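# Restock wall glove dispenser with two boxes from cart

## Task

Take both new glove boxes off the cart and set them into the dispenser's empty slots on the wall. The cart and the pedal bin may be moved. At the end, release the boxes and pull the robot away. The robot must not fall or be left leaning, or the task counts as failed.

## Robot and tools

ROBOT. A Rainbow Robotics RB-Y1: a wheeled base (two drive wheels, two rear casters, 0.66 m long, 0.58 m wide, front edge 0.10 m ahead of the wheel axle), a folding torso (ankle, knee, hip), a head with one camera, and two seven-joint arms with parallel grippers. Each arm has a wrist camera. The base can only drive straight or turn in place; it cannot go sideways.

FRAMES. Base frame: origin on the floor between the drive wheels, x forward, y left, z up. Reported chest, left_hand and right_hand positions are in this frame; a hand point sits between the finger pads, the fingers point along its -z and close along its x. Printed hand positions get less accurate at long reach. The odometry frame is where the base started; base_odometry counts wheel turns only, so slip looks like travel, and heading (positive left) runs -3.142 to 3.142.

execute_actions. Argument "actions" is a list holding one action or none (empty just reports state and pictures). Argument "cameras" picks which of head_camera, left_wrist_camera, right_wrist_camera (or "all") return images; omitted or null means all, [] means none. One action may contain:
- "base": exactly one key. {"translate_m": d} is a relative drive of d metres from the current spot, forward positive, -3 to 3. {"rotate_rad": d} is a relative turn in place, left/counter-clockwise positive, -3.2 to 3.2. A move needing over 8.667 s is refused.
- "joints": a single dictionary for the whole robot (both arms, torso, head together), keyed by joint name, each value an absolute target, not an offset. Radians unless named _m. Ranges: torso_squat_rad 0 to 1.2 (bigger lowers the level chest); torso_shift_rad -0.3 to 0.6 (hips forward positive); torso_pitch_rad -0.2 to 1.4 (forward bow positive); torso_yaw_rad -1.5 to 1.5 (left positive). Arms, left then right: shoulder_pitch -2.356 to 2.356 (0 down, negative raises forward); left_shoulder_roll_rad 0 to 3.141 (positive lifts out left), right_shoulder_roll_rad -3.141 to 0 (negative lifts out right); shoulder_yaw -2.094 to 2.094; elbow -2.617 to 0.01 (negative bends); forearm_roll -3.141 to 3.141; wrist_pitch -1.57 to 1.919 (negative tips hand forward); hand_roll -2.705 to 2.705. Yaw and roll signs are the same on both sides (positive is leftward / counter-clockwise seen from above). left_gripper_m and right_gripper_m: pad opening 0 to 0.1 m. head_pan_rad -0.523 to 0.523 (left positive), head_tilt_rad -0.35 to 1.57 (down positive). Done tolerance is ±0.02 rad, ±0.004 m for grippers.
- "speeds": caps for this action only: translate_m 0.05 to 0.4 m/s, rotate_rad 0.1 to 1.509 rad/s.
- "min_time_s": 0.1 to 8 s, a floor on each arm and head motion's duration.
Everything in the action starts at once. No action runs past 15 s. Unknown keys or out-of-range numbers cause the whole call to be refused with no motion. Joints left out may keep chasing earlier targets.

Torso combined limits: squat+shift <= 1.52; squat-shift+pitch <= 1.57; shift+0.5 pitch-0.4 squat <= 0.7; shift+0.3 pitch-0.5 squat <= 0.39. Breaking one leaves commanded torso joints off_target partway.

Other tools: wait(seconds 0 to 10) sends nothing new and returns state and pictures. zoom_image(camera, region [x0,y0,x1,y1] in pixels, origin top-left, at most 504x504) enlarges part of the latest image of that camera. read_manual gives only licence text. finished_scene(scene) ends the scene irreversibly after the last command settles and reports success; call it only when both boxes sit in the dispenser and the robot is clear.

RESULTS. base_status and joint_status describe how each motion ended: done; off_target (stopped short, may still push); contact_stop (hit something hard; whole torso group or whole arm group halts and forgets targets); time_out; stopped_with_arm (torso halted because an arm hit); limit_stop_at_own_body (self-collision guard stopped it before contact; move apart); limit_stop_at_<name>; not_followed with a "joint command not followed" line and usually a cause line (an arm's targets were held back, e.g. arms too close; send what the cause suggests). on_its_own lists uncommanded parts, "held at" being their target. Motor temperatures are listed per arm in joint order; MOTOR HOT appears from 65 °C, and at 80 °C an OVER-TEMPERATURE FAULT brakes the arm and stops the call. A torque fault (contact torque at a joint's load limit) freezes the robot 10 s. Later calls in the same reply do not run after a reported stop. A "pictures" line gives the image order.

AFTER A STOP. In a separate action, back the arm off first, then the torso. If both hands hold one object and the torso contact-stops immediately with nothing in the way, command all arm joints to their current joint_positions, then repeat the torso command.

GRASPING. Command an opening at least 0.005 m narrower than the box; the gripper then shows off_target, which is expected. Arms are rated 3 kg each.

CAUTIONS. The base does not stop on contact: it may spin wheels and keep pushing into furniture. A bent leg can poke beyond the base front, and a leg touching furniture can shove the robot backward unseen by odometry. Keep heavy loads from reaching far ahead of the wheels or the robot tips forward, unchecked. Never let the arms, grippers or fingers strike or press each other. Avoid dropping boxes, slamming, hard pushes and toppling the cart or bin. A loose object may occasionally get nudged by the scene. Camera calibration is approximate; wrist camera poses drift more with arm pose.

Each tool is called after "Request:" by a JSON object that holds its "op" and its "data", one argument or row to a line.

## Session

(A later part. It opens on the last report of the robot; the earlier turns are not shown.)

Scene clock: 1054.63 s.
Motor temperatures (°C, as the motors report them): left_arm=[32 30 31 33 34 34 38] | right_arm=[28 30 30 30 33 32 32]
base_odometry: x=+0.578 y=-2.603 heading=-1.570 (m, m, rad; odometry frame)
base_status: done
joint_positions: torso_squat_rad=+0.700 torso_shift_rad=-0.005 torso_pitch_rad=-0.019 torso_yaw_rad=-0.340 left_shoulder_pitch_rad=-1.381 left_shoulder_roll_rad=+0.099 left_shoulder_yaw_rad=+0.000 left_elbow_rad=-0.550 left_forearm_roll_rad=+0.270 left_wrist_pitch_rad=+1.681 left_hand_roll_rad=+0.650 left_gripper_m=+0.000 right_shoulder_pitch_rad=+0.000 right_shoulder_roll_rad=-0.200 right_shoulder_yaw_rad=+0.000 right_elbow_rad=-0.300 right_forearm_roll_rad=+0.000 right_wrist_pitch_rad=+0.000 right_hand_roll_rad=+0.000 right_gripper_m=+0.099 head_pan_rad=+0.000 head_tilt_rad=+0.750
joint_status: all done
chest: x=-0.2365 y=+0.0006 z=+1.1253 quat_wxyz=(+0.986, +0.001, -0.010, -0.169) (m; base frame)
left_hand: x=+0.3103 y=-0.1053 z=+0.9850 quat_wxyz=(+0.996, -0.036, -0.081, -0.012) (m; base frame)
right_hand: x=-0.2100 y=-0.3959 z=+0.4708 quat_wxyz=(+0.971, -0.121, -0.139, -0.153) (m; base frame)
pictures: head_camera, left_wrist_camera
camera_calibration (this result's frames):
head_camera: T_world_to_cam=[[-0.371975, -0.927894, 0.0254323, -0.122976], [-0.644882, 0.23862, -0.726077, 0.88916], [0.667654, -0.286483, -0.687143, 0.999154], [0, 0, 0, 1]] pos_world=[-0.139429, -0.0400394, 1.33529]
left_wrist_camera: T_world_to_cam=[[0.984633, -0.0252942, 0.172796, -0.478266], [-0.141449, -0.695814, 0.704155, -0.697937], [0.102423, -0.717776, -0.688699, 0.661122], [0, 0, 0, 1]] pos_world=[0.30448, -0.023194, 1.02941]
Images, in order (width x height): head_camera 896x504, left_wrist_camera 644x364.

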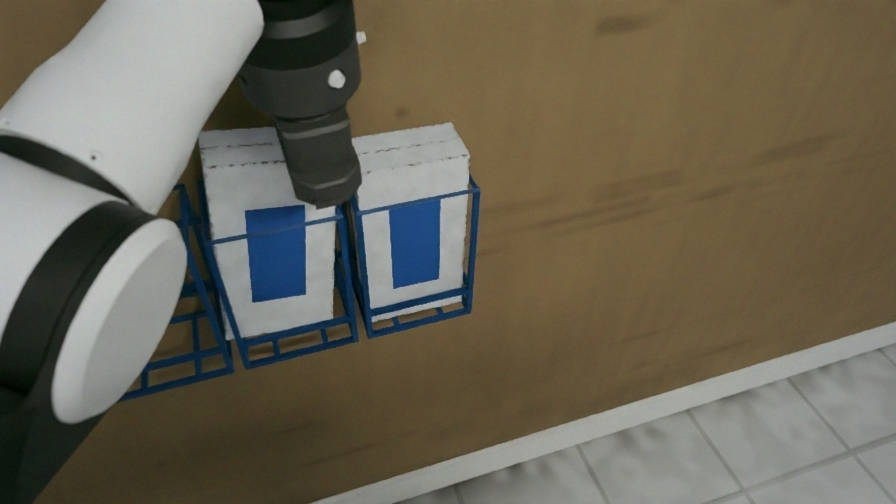

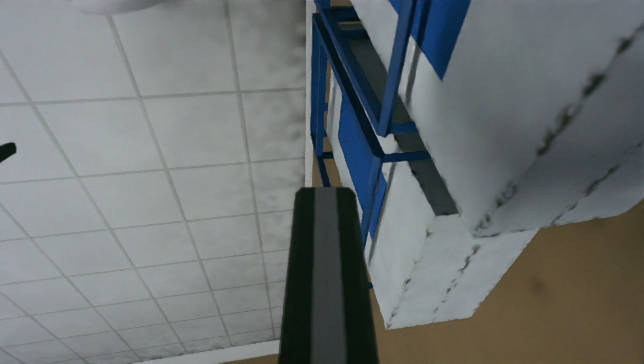

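Request:
{"op": "execute_actions", "data": {
  "actions": [
    {"joints":{"torso_squat_rad":0.55}}
  ],
  "cameras": []
}}

Request:
{"op": "execute_actions", "data": {
  "actions": [
    {"base":{"translate_m":0.055},"speeds":{"translate_m":0.05},"joints":{"torso_yaw_rad":-0.25,"head_pan_rad":0.2}}
  ],
  "cameras": ["head_camera","left_wrist_camera"]
}}

Request:
{"op": "execute_actions", "data": {
  "actions": [
    {"joints":{"torso_squat_rad":0.82}}
  ],
  "cameras": ["head_camera"]
}}

Scene clock: 1064.20 s.
Motor temperatures (°C, as the motors report them): left_arm=[32 30 31 33 34 34 38] | right_arm=[28 30 30 30 33 32 32]
base_odometry: x=+0.578 y=-2.603 heading=-1.570 (m, m, rad; odometry frame)
base_status: not commanded
joint_positions: torso_squat_rad=+0.550 torso_shift_rad=-0.005 torso_pitch_rad=-0.019 torso_yaw_rad=-0.340 left_shoulder_pitch_rad=-1.381 left_shoulder_roll_rad=+0.099 left_shoulder_yaw_rad=+0.000 left_elbow_rad=-0.550 left_forearm_roll_rad=+0.270 left_wrist_pitch_rad=+1.681 left_hand_roll_rad=+0.650 left_gripper_m=+0.000 right_shoulder_pitch_rad=+0.000 right_shoulder_roll_rad=-0.200 right_shoulder_yaw_rad=+0.000 right_elbow_rad=-0.300 right_forearm_roll_rad=+0.000 right_wrist_pitch_rad=+0.000 right_hand_roll_rad=+0.000 right_gripper_m=+0.099 head_pan_rad=+0.000 head_tilt_rad=+0.750
joint_status: all done
chest: x=-0.2367 y=+0.0007 z=+1.1866 quat_wxyz=(+0.986, +0.001, -0.010, -0.169) (m; base frame)
left_hand: x=+0.3100 y=-0.1051 z=+1.0462 quat_wxyz=(+0.996, -0.036, -0.081, -0.012) (m; base frame)
right_hand: x=-0.2103 y=-0.3959 z=+0.5321 quat_wxyz=(+0.971, -0.121, -0.139, -0.153) (m; base frame)
pictures: none
No camera images: the call's "cameras" was empty. Leave "cameras" out to get every camera's image.

Scene clock: 1066.27 s.
Motor temperatures (°C, as the motors report them): left_arm=[32 30 31 33 34 34 38] | right_arm=[28 30 30 30 33 32 32]
base_odometry: x=+0.578 y=-2.658 heading=-1.569 (m, m, rad; odometry frame)
base_status: done
joint_positions: torso_squat_rad=+0.550 torso_shift_rad=-0.005 torso_pitch_rad=-0.019 torso_yaw_rad=-0.250 left_shoulder_pitch_rad=-1.380 left_shoulder_roll_rad=+0.099 left_shoulder_yaw_rad=+0.000 left_elbow_rad=-0.550 left_forearm_roll_rad=+0.270 left_wrist_pitch_rad=+1.681 left_hand_roll_rad=+0.650 left_gripper_m=+0.000 right_shoulder_pitch_rad=+0.000 right_shoulder_roll_rad=-0.200 right_shoulder_yaw_rad=+0.000 right_elbow_rad=-0.300 right_forearm_roll_rad=+0.000 right_wrist_pitch_rad=+0.000 right_hand_roll_rad=+0.000 right_gripper_m=+0.099 head_pan_rad=+0.200 head_tilt_rad=+0.750
joint_status: all done
chest: x=-0.2368 y=+0.0007 z=+1.1866 quat_wxyz=(+0.992, +0.001, -0.010, -0.125) (m; base frame)
left_hand: x=+0.3173 y=-0.0557 z=+1.0464 quat_wxyz=(+0.995, -0.033, -0.082, +0.033) (m; base frame)
right_hand: x=-0.1748 y=-0.3930 z=+0.5328 quat_wxyz=(+0.977, -0.116, -0.145, -0.109) (m; base frame)
pictures: head_camera, left_wrist_camera
camera_calibration (this result's frames):
head_camera: T_world_to_cam=[[-0.0911779, -0.995355, 0.0309067, -0.0689299], [-0.685687, 0.040244, -0.726783, 0.924543], [0.722163, -0.0874588, -0.686171, 1.05325], [0, 0, 0, 1]] pos_world=[-0.132957, -0.0137009, 1.39678]
left_wrist_camera: T_world_to_cam=[[0.982923, 0.0639507, 0.172546, -0.488801], [-0.0779688, -0.704604, 0.705304, -0.727488], [0.166681, -0.706713, -0.687585, 0.717324], [0, 0, 0, 1]] pos_world=[0.304169, 0.0256109, 1.09066]
Images, in order (width x height): head_camera 896x504, left_wrist_camera 644x364.

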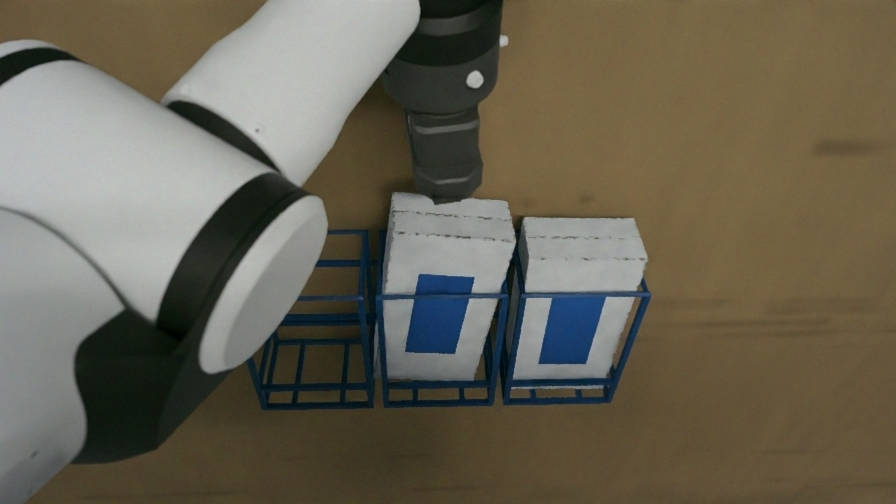

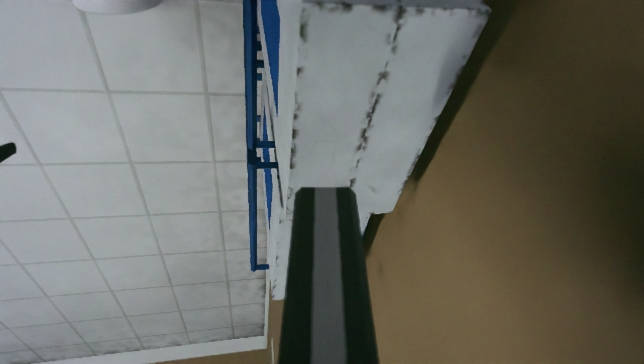

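Scene clock: 1068.00 s.
Motor temperatures (°C, as the motors report them): left_arm=[32 30 31 33 34 34 38] | right_arm=[28 30 30 30 33 32 32]
base_odometry: x=+0.578 y=-2.658 heading=-1.569 (m, m, rad; odometry frame)
base_status: not commanded
joint_positions: torso_squat_rad=+0.820 torso_shift_rad=-0.005 torso_pitch_rad=-0.021 torso_yaw_rad=-0.250 left_shoulder_pitch_rad=-1.383 left_shoulder_roll_rad=+0.100 left_shoulder_yaw_rad=+0.000 left_elbow_rad=-0.552 left_forearm_roll_rad=+0.270 left_wrist_pitch_rad=+1.681 left_hand_roll_rad=+0.650 left_gripper_m=+0.000 right_shoulder_pitch_rad=+0.000 right_shoulder_roll_rad=-0.200 right_shoulder_yaw_rad=+0.000 right_elbow_rad=-0.300 right_forearm_roll_rad=+0.000 right_wrist_pitch_rad=+0.000 right_hand_roll_rad=+0.000 right_gripper_m=+0.099 head_pan_rad=+0.200 head_tilt_rad=+0.750
joint_status: all done
chest: x=-0.2368 y=+0.0005 z=+1.0674 quat_wxyz=(+0.992, +0.001, -0.010, -0.125) (m; base frame)
left_hand: x=+0.3183 y=-0.0563 z=+0.9298 quat_wxyz=(+0.995, -0.034, -0.085, +0.033) (m; base frame)
right_hand: x=-0.1741 y=-0.3931 z=+0.4136 quat_wxyz=(+0.977, -0.116, -0.145, -0.109) (m; base frame)
pictures: head_camera
camera_calibration (this result's frames):
head_camera: T_world_to_cam=[[-0.0912112, -0.995355, 0.030805, -0.0652511], [-0.684879, 0.0402436, -0.727545, 0.838903], [0.722925, -0.0874579, -0.685368, 0.970722], [0, 0, 0, 1]] pos_world=[-0.133164, -0.0138111, 1.27765]
Images, in order (width x height): head_camera 896x504.

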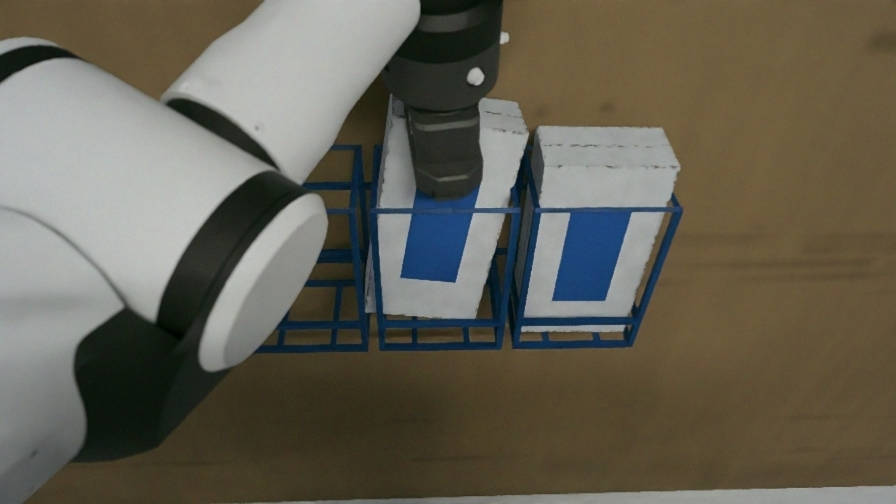

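Request:
{"op": "execute_actions", "data": {
  "actions": [
    {"joints":{"torso_squat_rad":0.5}}
  ],
  "cameras": []
}}

Request:
{"op": "execute_actions", "data": {
  "actions": [
    {"base":{"translate_m":-0.35}}
  ],
  "cameras": []
}}

Request:
{"op": "execute_actions", "data": {
  "actions": [
    {"joints":{"torso_squat_rad":1.15,"torso_yaw_rad":0,"left_shoulder_roll_rad":0.6,"head_tilt_rad":0.25,"head_pan_rad":-0.1}}
  ],
  "cameras": ["head_camera"]
}}

Scene clock: 1076.53 s.
Motor temperatures (°C, as the motors report them): left_arm=[31 30 31 33 34 34 38] | right_arm=[28 30 30 30 33 32 32]
base_odometry: x=+0.578 y=-2.658 heading=-1.569 (m, m, rad; odometry frame)
base_status: not commanded
joint_positions: torso_squat_rad=+0.500 torso_shift_rad=-0.005 torso_pitch_rad=-0.019 torso_yaw_rad=-0.250 left_shoulder_pitch_rad=-1.381 left_shoulder_roll_rad=+0.099 left_shoulder_yaw_rad=+0.000 left_elbow_rad=-0.550 left_forearm_roll_rad=+0.270 left_wrist_pitch_rad=+1.681 left_hand_roll_rad=+0.650 left_gripper_m=+0.000 right_shoulder_pitch_rad=+0.000 right_shoulder_roll_rad=-0.200 right_shoulder_yaw_rad=+0.000 right_elbow_rad=-0.300 right_forearm_roll_rad=+0.000 right_wrist_pitch_rad=+0.000 right_hand_roll_rad=+0.000 right_gripper_m=+0.099 head_pan_rad=+0.200 head_tilt_rad=+0.750
joint_status: all done
chest: x=-0.2368 y=+0.0007 z=+1.2042 quat_wxyz=(+0.992, +0.001, -0.010, -0.125) (m; base frame)
left_hand: x=+0.3175 y=-0.0556 z=+1.0641 quat_wxyz=(+0.995, -0.033, -0.083, +0.033) (m; base frame)
right_hand: x=-0.1749 y=-0.3930 z=+0.5503 quat_wxyz=(+0.977, -0.116, -0.145, -0.109) (m; base frame)
pictures: none
No camera images: the call's "cameras" was empty. Leave "cameras" out to get every camera's image.

Scene clock: 1079.17 s.
Motor temperatures (°C, as the motors report them): left_arm=[31 30 31 33 34 34 38] | right_arm=[28 30 30 30 33 32 32]
base_odometry: x=+0.578 y=-2.308 heading=-1.568 (m, m, rad; odometry frame)
base_status: done
joint_positions: torso_squat_rad=+0.500 torso_shift_rad=-0.005 torso_pitch_rad=-0.020 torso_yaw_rad=-0.250 left_shoulder_pitch_rad=-1.380 left_shoulder_roll_rad=+0.099 left_shoulder_yaw_rad=+0.000 left_elbow_rad=-0.550 left_forearm_roll_rad=+0.270 left_wrist_pitch_rad=+1.681 left_hand_roll_rad=+0.650 left_gripper_m=+0.000 right_shoulder_pitch_rad=+0.000 right_shoulder_roll_rad=-0.200 right_shoulder_yaw_rad=+0.000 right_elbow_rad=-0.300 right_forearm_roll_rad=+0.000 right_wrist_pitch_rad=+0.000 right_hand_roll_rad=+0.000 right_gripper_m=+0.099 head_pan_rad=+0.200 head_tilt_rad=+0.750
joint_status: not commanded
chest: x=-0.2370 y=+0.0007 z=+1.2042 quat_wxyz=(+0.992, +0.001, -0.010, -0.125) (m; base frame)
left_hand: x=+0.3173 y=-0.0556 z=+1.0640 quat_wxyz=(+0.995, -0.033, -0.083, +0.033) (m; base frame)
right_hand: x=-0.1749 y=-0.3930 z=+0.5503 quat_wxyz=(+0.977, -0.116, -0.145, -0.109) (m; base frame)
pictures: none
No camera images: the call's "cameras" was empty. Leave "cameras" out to get every camera's image.

Scene clock: 1082.27 s.
Motor temperatures (°C, as the motors report them): left_arm=[31 30 31 33 34 34 38] | right_arm=[28 30 30 30 33 32 32]
base_odometry: x=+0.578 y=-2.308 heading=-1.568 (m, m, rad; odometry frame)
base_status: not commanded
joint_positions: torso_squat_rad=+1.150 torso_shift_rad=-0.005 torso_pitch_rad=-0.020 torso_yaw_rad=+0.000 left_shoulder_pitch_rad=-1.380 left_shoulder_roll_rad=+0.600 left_shoulder_yaw_rad=+0.000 left_elbow_rad=-0.550 left_forearm_roll_rad=+0.270 left_wrist_pitch_rad=+1.681 left_hand_roll_rad=+0.650 left_gripper_m=+0.000 right_shoulder_pitch_rad=+0.000 right_shoulder_roll_rad=-0.200 right_shoulder_yaw_rad=+0.000 right_elbow_rad=-0.300 right_forearm_roll_rad=+0.000 right_wrist_pitch_rad=+0.000 right_hand_roll_rad=+0.000 right_gripper_m=+0.099 head_pan_rad=-0.100 head_tilt_rad=+0.250
joint_status: all done
chest: x=-0.2354 y=+0.0004 z=+0.8758 quat_wxyz=(+1.000, +0.000, -0.010, +0.000) (m; base frame)
left_hand: x=+0.3433 y=+0.3658 z=+0.8332 quat_wxyz=(+0.911, +0.024, -0.177, +0.373) (m; base frame)
right_hand: x=-0.0775 y=-0.3689 z=+0.2239 quat_wxyz=(+0.982, -0.099, -0.158, +0.014) (m; base frame)
pictures: head_camera
camera_calibration (this result's frames):
head_camera: T_world_to_cam=[[-0.150839, -0.988539, 0.00622849, -0.0404307], [-0.252198, 0.0323887, -0.967133, 1.05274], [0.955847, -0.147452, -0.254193, 0.424877], [0, 0, 0, 1]] pos_world=[-0.146718, -0.0114151, 1.12639]
Images, in order (width x height): head_camera 896x504.

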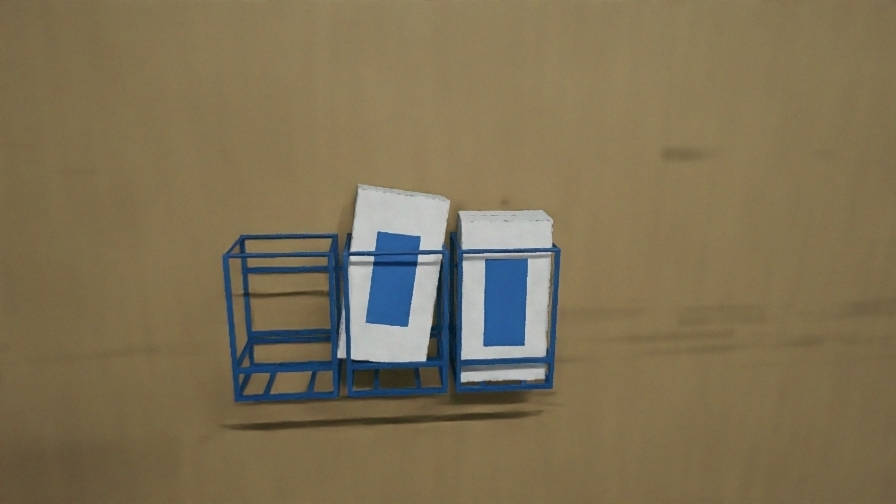

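Request:
{"op": "execute_actions", "data": {
  "actions": [
    {"joints":{"torso_squat_rad":0.5,"torso_yaw_rad":-0.235,"left_shoulder_roll_rad":0.099,"head_tilt_rad":0.8,"head_pan_rad":0.2,"left_hand_roll_rad":0.6,"left_gripper_m":0.095}}
  ],
  "cameras": []
}}

Request:
{"op": "execute_actions", "data": {
  "actions": [
    {"base":{"translate_m":0.37},"speeds":{"translate_m":0.2}}
  ],
  "cameras": ["left_wrist_camera"]
}}

Request:
{"op": "execute_actions", "data": {
  "actions": [
    {"joints":{"torso_squat_rad":0.82}}
  ],
  "cameras": ["head_camera","left_wrist_camera"]
}}

Scene clock: 1101.30 s.
Motor temperatures (°C, as the motors report them): left_arm=[32 30 31 33 34 34 38] | right_arm=[28 30 30 30 33 32 32]
base_odometry: x=+0.578 y=-2.308 heading=-1.568 (m, m, rad; odometry frame)
base_status: not commanded
joint_positions: torso_squat_rad=+0.500 torso_shift_rad=-0.005 torso_pitch_rad=-0.019 torso_yaw_rad=-0.235 left_shoulder_pitch_rad=-1.380 left_shoulder_roll_rad=+0.099 left_shoulder_yaw_rad=+0.000 left_elbow_rad=-0.550 left_forearm_roll_rad=+0.270 left_wrist_pitch_rad=+1.681 left_hand_roll_rad=+0.600 left_gripper_m=+0.095 right_shoulder_pitch_rad=+0.000 right_shoulder_roll_rad=-0.200 right_shoulder_yaw_rad=+0.000 right_elbow_rad=-0.300 right_forearm_roll_rad=+0.000 right_wrist_pitch_rad=+0.000 right_hand_roll_rad=+0.000 right_gripper_m=+0.099 head_pan_rad=+0.200 head_tilt_rad=+0.800
joint_status: all done
chest: x=-0.2368 y=+0.0006 z=+1.2042 quat_wxyz=(+0.993, +0.001, -0.010, -0.117) (m; base frame)
left_hand: x=+0.3180 y=-0.0474 z=+1.0637 quat_wxyz=(+0.996, -0.031, -0.083, +0.016) (m; base frame)
right_hand: x=-0.1689 y=-0.3922 z=+0.5504 quat_wxyz=(+0.977, -0.115, -0.146, -0.102) (m; base frame)
pictures: none
No camera images: the call's "cameras" was empty. Leave "cameras" out to get every camera's image.

Scene clock: 1104.40 s.
Motor temperatures (°C, as the motors report them): left_arm=[32 30 31 33 34 34 38] | right_arm=[28 30 30 30 33 32 32]
base_odometry: x=+0.579 y=-2.678 heading=-1.567 (m, m, rad; odometry frame)
base_status: done
joint_positions: torso_squat_rad=+0.500 torso_shift_rad=-0.005 torso_pitch_rad=-0.019 torso_yaw_rad=-0.235 left_shoulder_pitch_rad=-1.380 left_shoulder_roll_rad=+0.099 left_shoulder_yaw_rad=+0.000 left_elbow_rad=-0.550 left_forearm_roll_rad=+0.270 left_wrist_pitch_rad=+1.681 left_hand_roll_rad=+0.600 left_gripper_m=+0.095 right_shoulder_pitch_rad=+0.000 right_shoulder_roll_rad=-0.200 right_shoulder_yaw_rad=+0.000 right_elbow_rad=-0.300 right_forearm_roll_rad=+0.000 right_wrist_pitch_rad=+0.000 right_hand_roll_rad=+0.000 right_gripper_m=+0.099 head_pan_rad=+0.200 head_tilt_rad=+0.800
joint_status: not commanded
chest: x=-0.2369 y=+0.0006 z=+1.2042 quat_wxyz=(+0.993, +0.001, -0.010, -0.117) (m; base frame)
left_hand: x=+0.3180 y=-0.0474 z=+1.0638 quat_wxyz=(+0.996, -0.031, -0.083, +0.016) (m; base frame)
right_hand: x=-0.1689 y=-0.3922 z=+0.5505 quat_wxyz=(+0.977, -0.115, -0.146, -0.102) (m; base frame)
pictures: left_wrist_camera
camera_calibration (this result's frames):
left_wrist_camera: T_world_to_cam=[[0.984038, 0.0290157, 0.17558, -0.498206], [-0.103946, -0.707111, 0.69942, -0.719528], [0.144449, -0.706507, -0.692808, 0.747638], [0, 0, 0, 1]] pos_world=[0.307467, 0.0338801, 1.1087]
Images, in order (width x height): left_wrist_camera 644x364.

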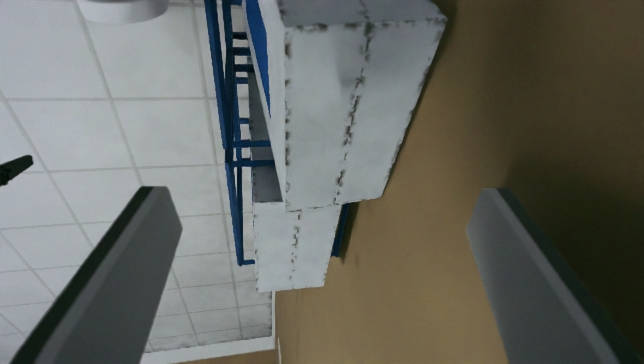

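Scene clock: 1106.17 s.
Motor temperatures (°C, as the motors report them): left_arm=[32 30 31 33 34 34 38] | right_arm=[28 30 30 30 33 32 32]
base_odometry: x=+0.579 y=-2.678 heading=-1.567 (m, m, rad; odometry frame)
base_status: not commanded
joint_positions: torso_squat_rad=+0.759 torso_shift_rad=-0.006 torso_pitch_rad=-0.025 torso_yaw_rad=-0.235 left_shoulder_pitch_rad=-1.388 left_shoulder_roll_rad=+0.102 left_shoulder_yaw_rad=+0.000 left_elbow_rad=-0.555 left_forearm_roll_rad=+0.270 left_wrist_pitch_rad=+1.679 left_hand_roll_rad=+0.600 left_gripper_m=+0.096 right_shoulder_pitch_rad=+0.000 right_shoulder_roll_rad=-0.200 right_shoulder_yaw_rad=+0.000 right_elbow_rad=-0.300 right_forearm_roll_rad=+0.000 right_wrist_pitch_rad=+0.000 right_hand_roll_rad=+0.000 right_gripper_m=+0.099 head_pan_rad=+0.200 head_tilt_rad=+0.800
joint_status: torso_squat_rad contact_stop (moved +0.259 of +0.320)
on_its_own: torso_squat_rad is held at +0.758, not at your +0.820, since a contact_stop; torso_pitch_rad is held at -0.023, not at its first target +0.000, since a contact_stop
chest: x=-0.2389 y=+0.0005 z=+1.0979 quat_wxyz=(+0.993, +0.001, -0.012, -0.117) (m; base frame)
left_hand: x=+0.3194 y=-0.0487 z=+0.9663 quat_wxyz=(+0.995, -0.033, -0.093, +0.015) (m; base frame)
right_hand: x=-0.1675 y=-0.3923 z=+0.4446 quat_wxyz=(+0.977, -0.114, -0.148, -0.102) (m; base frame)
pictures: head_camera, left_wrist_camera
camera_calibration (this result's frames):
head_camera: T_world_to_cam=[[-0.074743, -0.996664, 0.0327909, -0.0650602], [-0.71805, 0.030973, -0.695302, 0.809936], [0.691966, -0.0755144, -0.71797, 1.02925], [0, 0, 0, 1]] pos_world=[-0.135493, -0.0122062, 1.30425]
left_wrist_camera: T_world_to_cam=[[0.980552, 0.0282814, 0.194211, -0.499345], [-0.118341, -0.704229, 0.700041, -0.647936], [0.156567, -0.70941, -0.687186, 0.669536], [0, 0, 0, 1]] pos_world=[0.308129, 0.0328026, 1.01066]
Images, in order (width x height): head_camera 896x504, left_wrist_camera 644x364.

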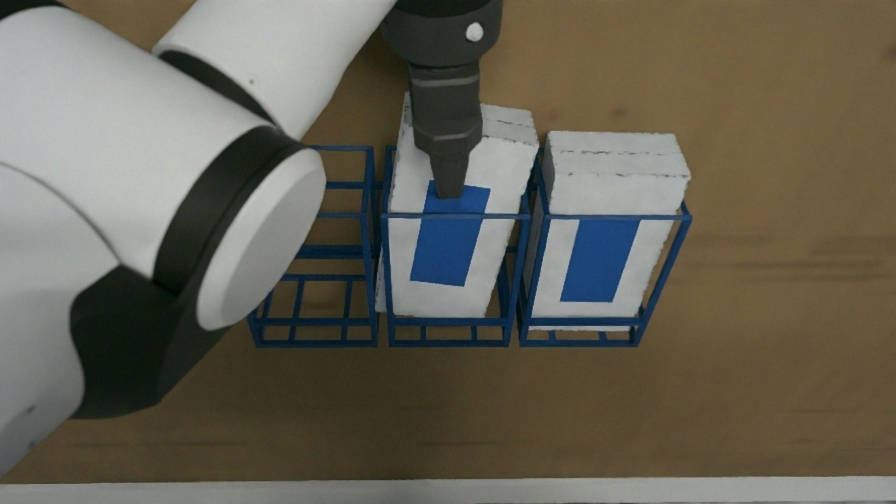

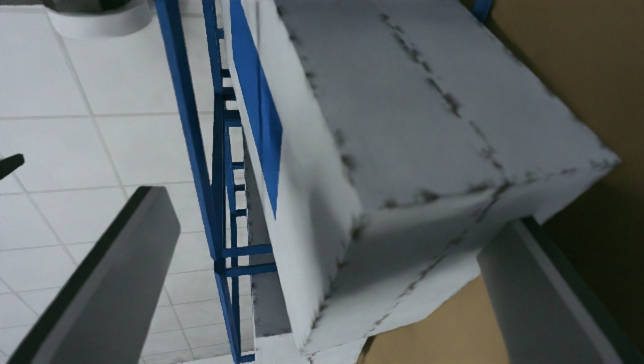

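Request:
{"op": "execute_actions", "data": {
  "actions": [
    {"joints":{"torso_squat_rad":0.71}}
  ],
  "cameras": []
}}

Request:
{"op": "execute_actions", "data": {
  "actions": [
    {"joints":{"left_gripper_m":0.045}}
  ],
  "cameras": []
}}

Request:
{"op": "execute_actions", "data": {
  "actions": [
    {"joints":{"torso_squat_rad":0.62}}
  ],
  "cameras": []
}}

Request:
{"op": "execute_actions", "data": {
  "actions": [
    {"joints":{"torso_yaw_rad":-0.19,"left_hand_roll_rad":0.555},"min_time_s":2}
  ],
  "cameras": ["head_camera"]
}}

Scene clock: 1115.07 s.
Motor temperatures (°C, as the motors report them): left_arm=[31 30 31 33 34 36 38] | right_arm=[28 30 30 30 33 32 32]
base_odometry: x=+0.579 y=-2.678 heading=-1.567 (m, m, rad; odometry frame)
base_status: not commanded
joint_positions: torso_squat_rad=+0.710 torso_shift_rad=-0.006 torso_pitch_rad=-0.023 torso_yaw_rad=-0.235 left_shoulder_pitch_rad=-1.382 left_shoulder_roll_rad=+0.100 left_shoulder_yaw_rad=+0.000 left_elbow_rad=-0.551 left_forearm_roll_rad=+0.270 left_wrist_pitch_rad=+1.681 left_hand_roll_rad=+0.600 left_gripper_m=+0.095 right_shoulder_pitch_rad=+0.000 right_shoulder_roll_rad=-0.200 right_shoulder_yaw_rad=+0.000 right_elbow_rad=-0.300 right_forearm_roll_rad=+0.000 right_wrist_pitch_rad=+0.000 right_hand_roll_rad=+0.000 right_gripper_m=+0.099 head_pan_rad=+0.200 head_tilt_rad=+0.800
joint_status: all done
on_its_own: torso_pitch_rad is held at -0.023, not at its first target +0.000, since a contact_stop
chest: x=-0.2382 y=+0.0006 z=+1.1207 quat_wxyz=(+0.993, +0.001, -0.011, -0.117) (m; base frame)
left_hand: x=+0.3178 y=-0.0477 z=+0.9837 quat_wxyz=(+0.996, -0.031, -0.087, +0.016) (m; base frame)
right_hand: x=-0.1679 y=-0.3923 z=+0.4672 quat_wxyz=(+0.977, -0.114, -0.147, -0.102) (m; base frame)
pictures: none
No camera images: the call's "cameras" was empty. Leave "cameras" out to get every camera's image.

Scene clock: 1116.07 s.
Motor temperatures (°C, as the motors report them): left_arm=[31 30 31 33 34 36 38] | right_arm=[28 30 30 30 33 32 32]
base_odometry: x=+0.579 y=-2.678 heading=-1.567 (m, m, rad; odometry frame)
base_status: not commanded
joint_positions: torso_squat_rad=+0.710 torso_shift_rad=-0.006 torso_pitch_rad=-0.023 torso_yaw_rad=-0.235 left_shoulder_pitch_rad=-1.383 left_shoulder_roll_rad=+0.100 left_shoulder_yaw_rad=+0.000 left_elbow_rad=-0.552 left_forearm_roll_rad=+0.270 left_wrist_pitch_rad=+1.680 left_hand_roll_rad=+0.600 left_gripper_m=+0.046 right_shoulder_pitch_rad=+0.000 right_shoulder_roll_rad=-0.200 right_shoulder_yaw_rad=+0.000 right_elbow_rad=-0.300 right_forearm_roll_rad=+0.000 right_wrist_pitch_rad=+0.000 right_hand_roll_rad=+0.000 right_gripper_m=+0.099 head_pan_rad=+0.200 head_tilt_rad=+0.800
joint_status: all done
on_its_own: torso_pitch_rad is held at -0.023, not at its first target +0.000, since a contact_stop
chest: x=-0.2383 y=+0.0006 z=+1.1207 quat_wxyz=(+0.993, +0.001, -0.012, -0.117) (m; base frame)
left_hand: x=+0.3181 y=-0.0477 z=+0.9845 quat_wxyz=(+0.996, -0.031, -0.088, +0.016) (m; base frame)
right_hand: x=-0.1679 y=-0.3923 z=+0.4672 quat_wxyz=(+0.977, -0.114, -0.147, -0.102) (m; base frame)
pictures: none
No camera images: the call's "cameras" was empty. Leave "cameras" out to get every camera's image.

Scene clock: 1117.17 s.
Motor temperatures (°C, as the motors report them): left_arm=[31 30 31 33 34 36 38] | right_arm=[28 30 30 30 33 32 32]
base_odometry: x=+0.579 y=-2.678 heading=-1.567 (m, m, rad; odometry frame)
base_status: not commanded
joint_positions: torso_squat_rad=+0.620 torso_shift_rad=-0.006 torso_pitch_rad=-0.023 torso_yaw_rad=-0.235 left_shoulder_pitch_rad=-1.381 left_shoulder_roll_rad=+0.100 left_shoulder_yaw_rad=+0.000 left_elbow_rad=-0.550 left_forearm_roll_rad=+0.270 left_wrist_pitch_rad=+1.681 left_hand_roll_rad=+0.600 left_gripper_m=+0.045 right_shoulder_pitch_rad=+0.000 right_shoulder_roll_rad=-0.200 right_shoulder_yaw_rad=+0.000 right_elbow_rad=-0.300 right_forearm_roll_rad=+0.000 right_wrist_pitch_rad=+0.000 right_hand_roll_rad=+0.000 right_gripper_m=+0.099 head_pan_rad=+0.200 head_tilt_rad=+0.800
joint_status: all done
on_its_own: torso_pitch_rad is held at -0.023, not at its first target +0.000, since a contact_stop
chest: x=-0.2383 y=+0.0006 z=+1.1595 quat_wxyz=(+0.993, +0.001, -0.011, -0.117) (m; base frame)
left_hand: x=+0.3173 y=-0.0473 z=+1.0215 quat_wxyz=(+0.996, -0.031, -0.085, +0.016) (m; base frame)
right_hand: x=-0.1682 y=-0.3923 z=+0.5061 quat_wxyz=(+0.977, -0.114, -0.147, -0.102) (m; base frame)
pictures: none
No camera images: the call's "cameras" was empty. Leave "cameras" out to get every camera's image.

Scene clock: 1119.47 s.
Motor temperatures (°C, as the motors report them): left_arm=[31 30 31 33 34 35 38] | right_arm=[28 30 30 30 33 32 32]
base_odometry: x=+0.579 y=-2.678 heading=-1.567 (m, m, rad; odometry frame)
base_status: not commanded
joint_positions: torso_squat_rad=+0.620 torso_shift_rad=-0.006 torso_pitch_rad=-0.023 torso_yaw_rad=-0.190 left_shoulder_pitch_rad=-1.381 left_shoulder_roll_rad=+0.099 left_shoulder_yaw_rad=+0.000 left_elbow_rad=-0.550 left_forearm_roll_rad=+0.270 left_wrist_pitch_rad=+1.681 left_hand_roll_rad=+0.555 left_gripper_m=+0.045 right_shoulder_pitch_rad=+0.000 right_shoulder_roll_rad=-0.200 right_shoulder_yaw_rad=+0.000 right_elbow_rad=-0.300 right_forearm_roll_rad=+0.000 right_wrist_pitch_rad=+0.000 right_hand_roll_rad=+0.000 right_gripper_m=+0.099 head_pan_rad=+0.200 head_tilt_rad=+0.800
joint_status: all done
on_its_own: torso_pitch_rad is held at -0.023, not at its first target +0.000, since a contact_stop
chest: x=-0.2383 y=+0.0006 z=+1.1595 quat_wxyz=(+0.995, +0.001, -0.011, -0.095) (m; base frame)
left_hand: x=+0.3188 y=-0.0225 z=+1.0214 quat_wxyz=(+0.996, -0.027, -0.087, +0.016) (m; base frame)
right_hand: x=-0.1506 y=-0.3894 z=+0.5065 quat_wxyz=(+0.979, -0.112, -0.150, -0.080) (m; base frame)
pictures: head_camera
camera_calibration (this result's frames):
head_camera: T_world_to_cam=[[-0.0298251, -0.998978, 0.0339553, -0.0576281], [-0.720026, -0.00209028, -0.693944, 0.85115], [0.693306, -0.0451457, -0.719228, 1.07489], [0, 0, 0, 1]] pos_world=[-0.134098, -0.00726325, 1.3657]
Images, in order (width x height): head_camera 896x504.

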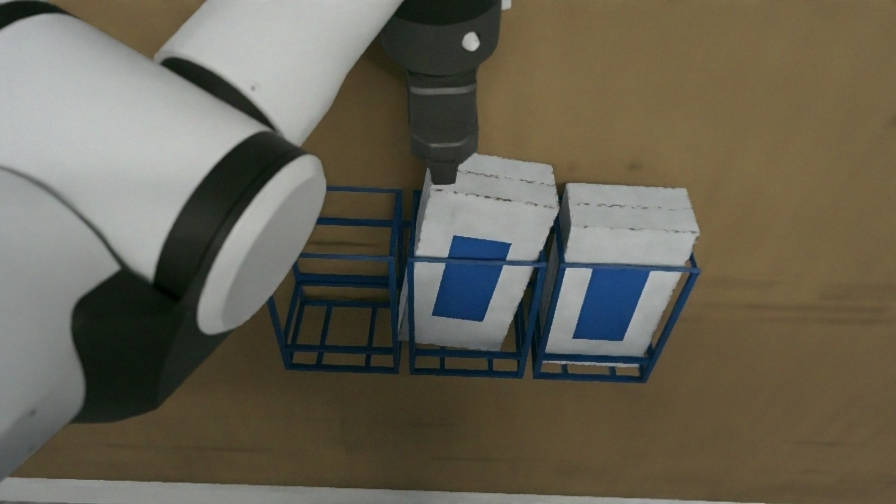

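Request:
{"op": "execute_actions", "data": {
  "actions": [
    {"joints":{"torso_yaw_rad":-0.225,"left_hand_roll_rad":0.59,"left_gripper_m":0.095,"torso_squat_rad":0.55}}
  ],
  "cameras": []
}}

Request:
{"op": "execute_actions", "data": {
  "actions": [
    {"joints":{"torso_squat_rad":0.745}}
  ],
  "cameras": []
}}

Request:
{"op": "execute_actions", "data": {
  "actions": [
    {"joints":{"left_gripper_m":0.04}}
  ],
  "cameras": []
}}

Request:
{"op": "execute_actions", "data": {
  "actions": [
    {"joints":{"torso_squat_rad":0.66}}
  ],
  "cameras": ["head_camera"]
}}

Scene clock: 1130.83 s.
Motor temperatures (°C, as the motors report them): left_arm=[31 30 31 33 34 35 38] | right_arm=[28 30 30 30 33 32 32]
base_odometry: x=+0.579 y=-2.678 heading=-1.567 (m, m, rad; odometry frame)
base_status: not commanded
joint_positions: torso_squat_rad=+0.550 torso_shift_rad=-0.006 torso_pitch_rad=-0.023 torso_yaw_rad=-0.225 left_shoulder_pitch_rad=-1.381 left_shoulder_roll_rad=+0.099 left_shoulder_yaw_rad=+0.000 left_elbow_rad=-0.550 left_forearm_roll_rad=+0.270 left_wrist_pitch_rad=+1.681 left_hand_roll_rad=+0.590 left_gripper_m=+0.095 right_shoulder_pitch_rad=+0.000 right_shoulder_roll_rad=-0.200 right_shoulder_yaw_rad=+0.000 right_elbow_rad=-0.300 right_forearm_roll_rad=+0.000 right_wrist_pitch_rad=+0.000 right_hand_roll_rad=+0.000 right_gripper_m=+0.099 head_pan_rad=+0.200 head_tilt_rad=+0.800
joint_status: all done
on_its_own: torso_pitch_rad is held at -0.023, not at its first target +0.000, since a contact_stop
chest: x=-0.2385 y=+0.0006 z=+1.1866 quat_wxyz=(+0.994, +0.001, -0.011, -0.112) (m; base frame)
left_hand: x=+0.3175 y=-0.0418 z=+1.0483 quat_wxyz=(+0.996, -0.030, -0.085, +0.016) (m; base frame)
right_hand: x=-0.1644 y=-0.3917 z=+0.5332 quat_wxyz=(+0.978, -0.114, -0.148, -0.097) (m; base frame)
pictures: none
No camera images: the call's "cameras" was empty. Leave "cameras" out to get every camera's image.

Scene clock: 1132.30 s.
Motor temperatures (°C, as the motors report them): left_arm=[31 30 31 33 34 35 38] | right_arm=[28 30 30 30 33 32 32]
base_odometry: x=+0.579 y=-2.678 heading=-1.567 (m, m, rad; odometry frame)
base_status: not commanded
joint_positions: torso_squat_rad=+0.745 torso_shift_rad=-0.006 torso_pitch_rad=-0.023 torso_yaw_rad=-0.225 left_shoulder_pitch_rad=-1.381 left_shoulder_roll_rad=+0.099 left_shoulder_yaw_rad=+0.000 left_elbow_rad=-0.550 left_forearm_roll_rad=+0.270 left_wrist_pitch_rad=+1.681 left_hand_roll_rad=+0.590 left_gripper_m=+0.095 right_shoulder_pitch_rad=+0.000 right_shoulder_roll_rad=-0.200 right_shoulder_yaw_rad=+0.000 right_elbow_rad=-0.300 right_forearm_roll_rad=+0.000 right_wrist_pitch_rad=+0.000 right_hand_roll_rad=+0.000 right_gripper_m=+0.099 head_pan_rad=+0.200 head_tilt_rad=+0.800
joint_status: all done
on_its_own: torso_pitch_rad is held at -0.023, not at its first target +0.000, since a contact_stop
chest: x=-0.2382 y=+0.0005 z=+1.1044 quat_wxyz=(+0.994, +0.001, -0.011, -0.112) (m; base frame)
left_hand: x=+0.3178 y=-0.0418 z=+0.9663 quat_wxyz=(+0.996, -0.030, -0.086, +0.016) (m; base frame)
right_hand: x=-0.1638 y=-0.3917 z=+0.4511 quat_wxyz=(+0.978, -0.114, -0.148, -0.097) (m; base frame)
pictures: none
No camera images: the call's "cameras" was empty. Leave "cameras" out to get every camera's image.

Scene clock: 1133.33 s.
Motor temperatures (°C, as the motors report them): left_arm=[31 30 31 33 34 35 38] | right_arm=[28 30 30 30 33 32 32]
base_odometry: x=+0.579 y=-2.678 heading=-1.567 (m, m, rad; odometry frame)
base_status: not commanded
joint_positions: torso_squat_rad=+0.745 torso_shift_rad=-0.006 torso_pitch_rad=-0.023 torso_yaw_rad=-0.225 left_shoulder_pitch_rad=-1.381 left_shoulder_roll_rad=+0.099 left_shoulder_yaw_rad=+0.000 left_elbow_rad=-0.550 left_forearm_roll_rad=+0.270 left_wrist_pitch_rad=+1.681 left_hand_roll_rad=+0.590 left_gripper_m=+0.061 right_shoulder_pitch_rad=+0.000 right_shoulder_roll_rad=-0.200 right_shoulder_yaw_rad=+0.000 right_elbow_rad=-0.300 right_forearm_roll_rad=+0.000 right_wrist_pitch_rad=+0.000 right_hand_roll_rad=+0.000 right_gripper_m=+0.099 head_pan_rad=+0.200 head_tilt_rad=+0.800
joint_status: left_gripper_m off_target (ended at +0.061, target +0.040)
on_its_own: torso_pitch_rad is held at -0.023, not at its first target +0.000, since a contact_stop
chest: x=-0.2382 y=+0.0005 z=+1.1044 quat_wxyz=(+0.994, +0.001, -0.011, -0.112) (m; base frame)
left_hand: x=+0.3178 y=-0.0418 z=+0.9663 quat_wxyz=(+0.996, -0.030, -0.086, +0.016) (m; base frame)
right_hand: x=-0.1638 y=-0.3917 z=+0.4511 quat_wxyz=(+0.978, -0.114, -0.148, -0.097) (m; base frame)
pictures: none
No camera images: the call's "cameras" was empty. Leave "cameras" out to get every camera's image.

Scene clock: 1134.37 s.
Motor temperatures (°C, as the motors report them): left_arm=[31 30 31 33 34 35 38] | right_arm=[28 30 30 30 33 32 32]
base_odometry: x=+0.579 y=-2.678 heading=-1.567 (m, m, rad; odometry frame)
base_status: not commanded
joint_positions: torso_squat_rad=+0.660 torso_shift_rad=-0.006 torso_pitch_rad=-0.022 torso_yaw_rad=-0.225 left_shoulder_pitch_rad=-1.380 left_shoulder_roll_rad=+0.099 left_shoulder_yaw_rad=+0.000 left_elbow_rad=-0.550 left_forearm_roll_rad=+0.271 left_wrist_pitch_rad=+1.681 left_hand_roll_rad=+0.590 left_gripper_m=+0.061 right_shoulder_pitch_rad=+0.000 right_shoulder_roll_rad=-0.200 right_shoulder_yaw_rad=+0.000 right_elbow_rad=-0.300 right_forearm_roll_rad=+0.000 right_wrist_pitch_rad=+0.000 right_hand_roll_rad=+0.000 right_gripper_m=+0.099 head_pan_rad=+0.200 head_tilt_rad=+0.800
joint_status: all done
on_its_own: torso_pitch_rad is held at -0.023, not at its first target +0.000, since a contact_stop
chest: x=-0.2381 y=+0.0006 z=+1.1428 quat_wxyz=(+0.994, +0.001, -0.011, -0.112) (m; base frame)
left_hand: x=+0.3175 y=-0.0418 z=+1.0038 quat_wxyz=(+0.996, -0.030, -0.085, +0.016) (m; base frame)
right_hand: x=-0.1642 y=-0.3917 z=+0.4894 quat_wxyz=(+0.978, -0.114, -0.148, -0.097) (m; base frame)
pictures: head_camera
camera_calibration (this result's frames):
head_camera: T_world_to_cam=[[-0.0646669, -0.997355, 0.0331782, -0.064478], [-0.71981, 0.0235922, -0.69377, 0.839548], [0.691153, -0.068746, -0.719432, 1.06246], [0, 0, 0, 1]] pos_world=[-0.134177, -0.0110744, 1.34896]
Images, in order (width x height): head_camera 896x504.

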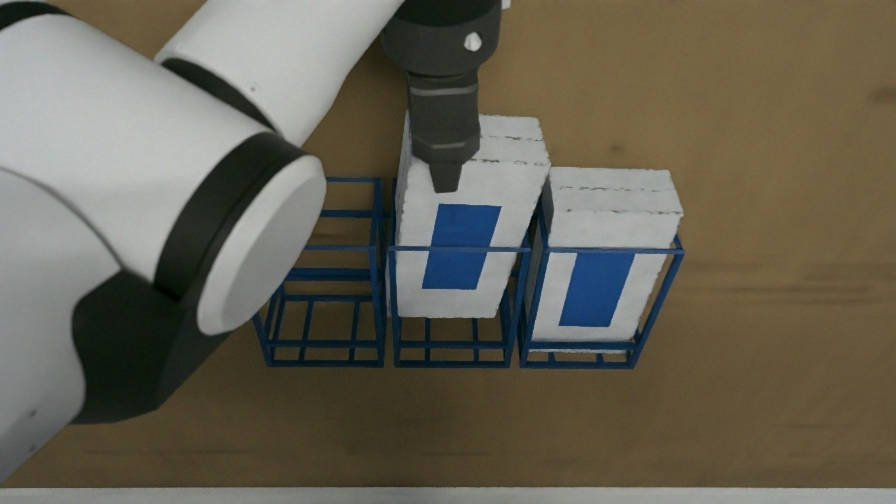

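Request:
{"op": "execute_actions", "data": {
  "actions": [
    {"joints":{"torso_yaw_rad":-0.17,"left_hand_roll_rad":0.535},"min_time_s":2}
  ],
  "cameras": ["head_camera"]
}}

Scene clock: 1140.80 s.
Motor temperatures (°C, as the motors report them): left_arm=[32 30 31 33 34 34 38] | right_arm=[28 30 30 30 33 32 32]
base_odometry: x=+0.579 y=-2.678 heading=-1.567 (m, m, rad; odometry frame)
base_status: not commanded
joint_positions: torso_squat_rad=+0.660 torso_shift_rad=-0.006 torso_pitch_rad=-0.023 torso_yaw_rad=-0.170 left_shoulder_pitch_rad=-1.380 left_shoulder_roll_rad=+0.098 left_shoulder_yaw_rad=+0.000 left_elbow_rad=-0.550 left_forearm_roll_rad=+0.271 left_wrist_pitch_rad=+1.681 left_hand_roll_rad=+0.535 left_gripper_m=+0.061 right_shoulder_pitch_rad=+0.000 right_shoulder_roll_rad=-0.200 right_shoulder_yaw_rad=+0.000 right_elbow_rad=-0.300 right_forearm_roll_rad=+0.000 right_wrist_pitch_rad=+0.000 right_hand_roll_rad=+0.000 right_gripper_m=+0.099 head_pan_rad=+0.200 head_tilt_rad=+0.800
joint_status: all done
on_its_own: torso_pitch_rad is held at -0.023, not at its first target +0.000, since a contact_stop
chest: x=-0.2382 y=+0.0006 z=+1.1428 quat_wxyz=(+0.996, +0.001, -0.011, -0.085) (m; base frame)
left_hand: x=+0.3187 y=-0.0123 z=+1.0039 quat_wxyz=(+0.996, -0.026, -0.086, +0.015) (m; base frame)
right_hand: x=-0.1428 y=-0.3879 z=+0.4899 quat_wxyz=(+0.980, -0.110, -0.151, -0.070) (m; base frame)
pictures: head_camera
camera_calibration (this result's frames):
head_camera: T_world_to_cam=[[-0.010006, -0.999358, 0.0344071, -0.0528671], [-0.71992, -0.0166807, -0.693857, 0.839596], [0.693985, -0.0317131, -0.719291, 1.063], [0, 0, 0, 1]] pos_world=[-0.133792, -0.0051171, 1.34898]
Images, in order (width x height): head_camera 896x504.

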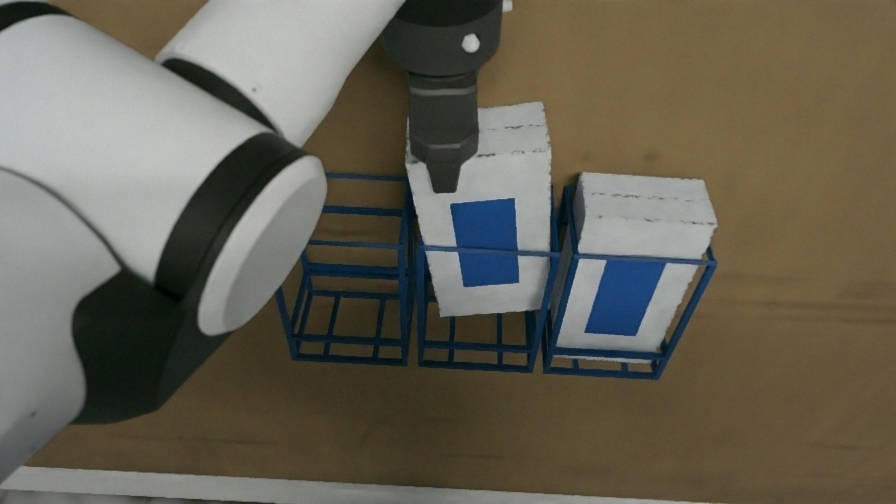

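Request:
{"op": "execute_actions", "data": {
  "actions": [
    {"joints":{"torso_yaw_rad":-0.19,"left_hand_roll_rad":0.555},"min_time_s":1.5}
  ],
  "cameras": []
}}

Request:
{"op": "execute_actions", "data": {
  "actions": [
    {"joints":{"torso_squat_rad":0.8}}
  ],
  "cameras": ["head_camera"]
}}

Scene clock: 1147.50 s.
Motor temperatures (°C, as the motors report them): left_arm=[32 30 31 33 34 34 38] | right_arm=[28 30 30 30 33 32 32]
base_odometry: x=+0.579 y=-2.678 heading=-1.567 (m, m, rad; odometry frame)
base_status: not commanded
joint_positions: torso_squat_rad=+0.660 torso_shift_rad=-0.006 torso_pitch_rad=-0.023 torso_yaw_rad=-0.190 left_shoulder_pitch_rad=-1.380 left_shoulder_roll_rad=+0.098 left_shoulder_yaw_rad=+0.000 left_elbow_rad=-0.550 left_forearm_roll_rad=+0.271 left_wrist_pitch_rad=+1.681 left_hand_roll_rad=+0.555 left_gripper_m=+0.061 right_shoulder_pitch_rad=+0.000 right_shoulder_roll_rad=-0.200 right_shoulder_yaw_rad=+0.000 right_elbow_rad=-0.300 right_forearm_roll_rad=+0.000 right_wrist_pitch_rad=+0.000 right_hand_roll_rad=+0.000 right_gripper_m=+0.099 head_pan_rad=+0.200 head_tilt_rad=+0.800
joint_status: all done
on_its_own: torso_pitch_rad is held at -0.023, not at its first target +0.000, since a contact_stop
chest: x=-0.2382 y=+0.0006 z=+1.1428 quat_wxyz=(+0.995, +0.001, -0.011, -0.095) (m; base frame)
left_hand: x=+0.3184 y=-0.0230 z=+1.0039 quat_wxyz=(+0.996, -0.027, -0.086, +0.016) (m; base frame)
right_hand: x=-0.1506 y=-0.3894 z=+0.4897 quat_wxyz=(+0.979, -0.112, -0.150, -0.080) (m; base frame)
pictures: none
No camera images: the call's "cameras" was empty. Leave "cameras" out to get every camera's image.

Scene clock: 1148.83 s.
Motor temperatures (°C, as the motors report them): left_arm=[32 30 31 33 34 34 38] | right_arm=[28 30 30 30 33 32 32]
base_odometry: x=+0.579 y=-2.678 heading=-1.567 (m, m, rad; odometry frame)
base_status: not commanded
joint_positions: torso_squat_rad=+0.800 torso_shift_rad=-0.007 torso_pitch_rad=-0.025 torso_yaw_rad=-0.190 left_shoulder_pitch_rad=-1.386 left_shoulder_roll_rad=+0.103 left_shoulder_yaw_rad=+0.000 left_elbow_rad=-0.553 left_forearm_roll_rad=+0.270 left_wrist_pitch_rad=+1.681 left_hand_roll_rad=+0.555 left_gripper_m=+0.061 right_shoulder_pitch_rad=+0.000 right_shoulder_roll_rad=-0.200 right_shoulder_yaw_rad=+0.000 right_elbow_rad=-0.300 right_forearm_roll_rad=+0.000 right_wrist_pitch_rad=+0.000 right_hand_roll_rad=+0.000 right_gripper_m=+0.099 head_pan_rad=+0.200 head_tilt_rad=+0.800
joint_status: all done
on_its_own: torso_pitch_rad is held at -0.023, not at its first target +0.000, since a contact_stop
chest: x=-0.2390 y=+0.0006 z=+1.0774 quat_wxyz=(+0.995, +0.001, -0.013, -0.095) (m; base frame)
left_hand: x=+0.3204 y=-0.0222 z=+0.9449 quat_wxyz=(+0.995, -0.028, -0.092, +0.016) (m; base frame)
right_hand: x=-0.1497 y=-0.3894 z=+0.4246 quat_wxyz=(+0.979, -0.112, -0.151, -0.080) (m; base frame)
pictures: head_camera
camera_calibration (this result's frames):
head_camera: T_world_to_cam=[[-0.0297043, -0.998979, 0.0340515, -0.054899], [-0.718347, -0.00235341, -0.695681, 0.795948], [0.69505, -0.0451255, -0.717543, 1.01493], [0, 0, 0, 1]] pos_world=[-0.135294, -0.00717035, 1.28385]
Images, in order (width x height): head_camera 896x504.

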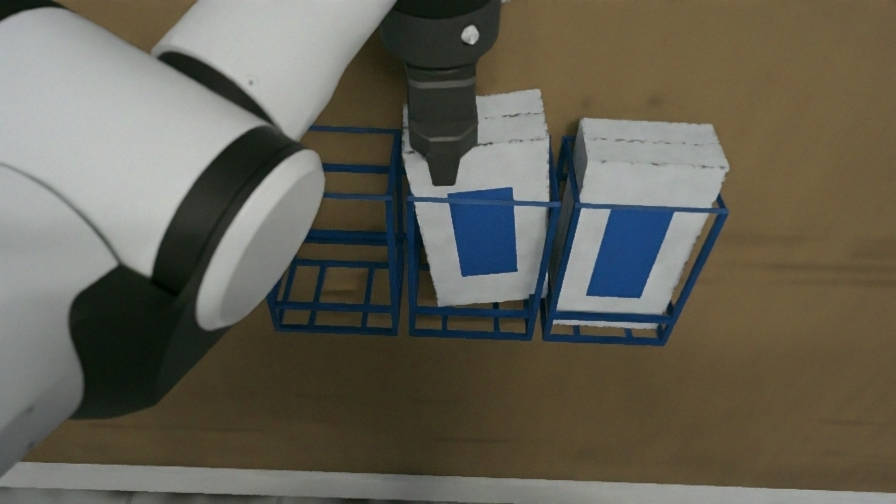

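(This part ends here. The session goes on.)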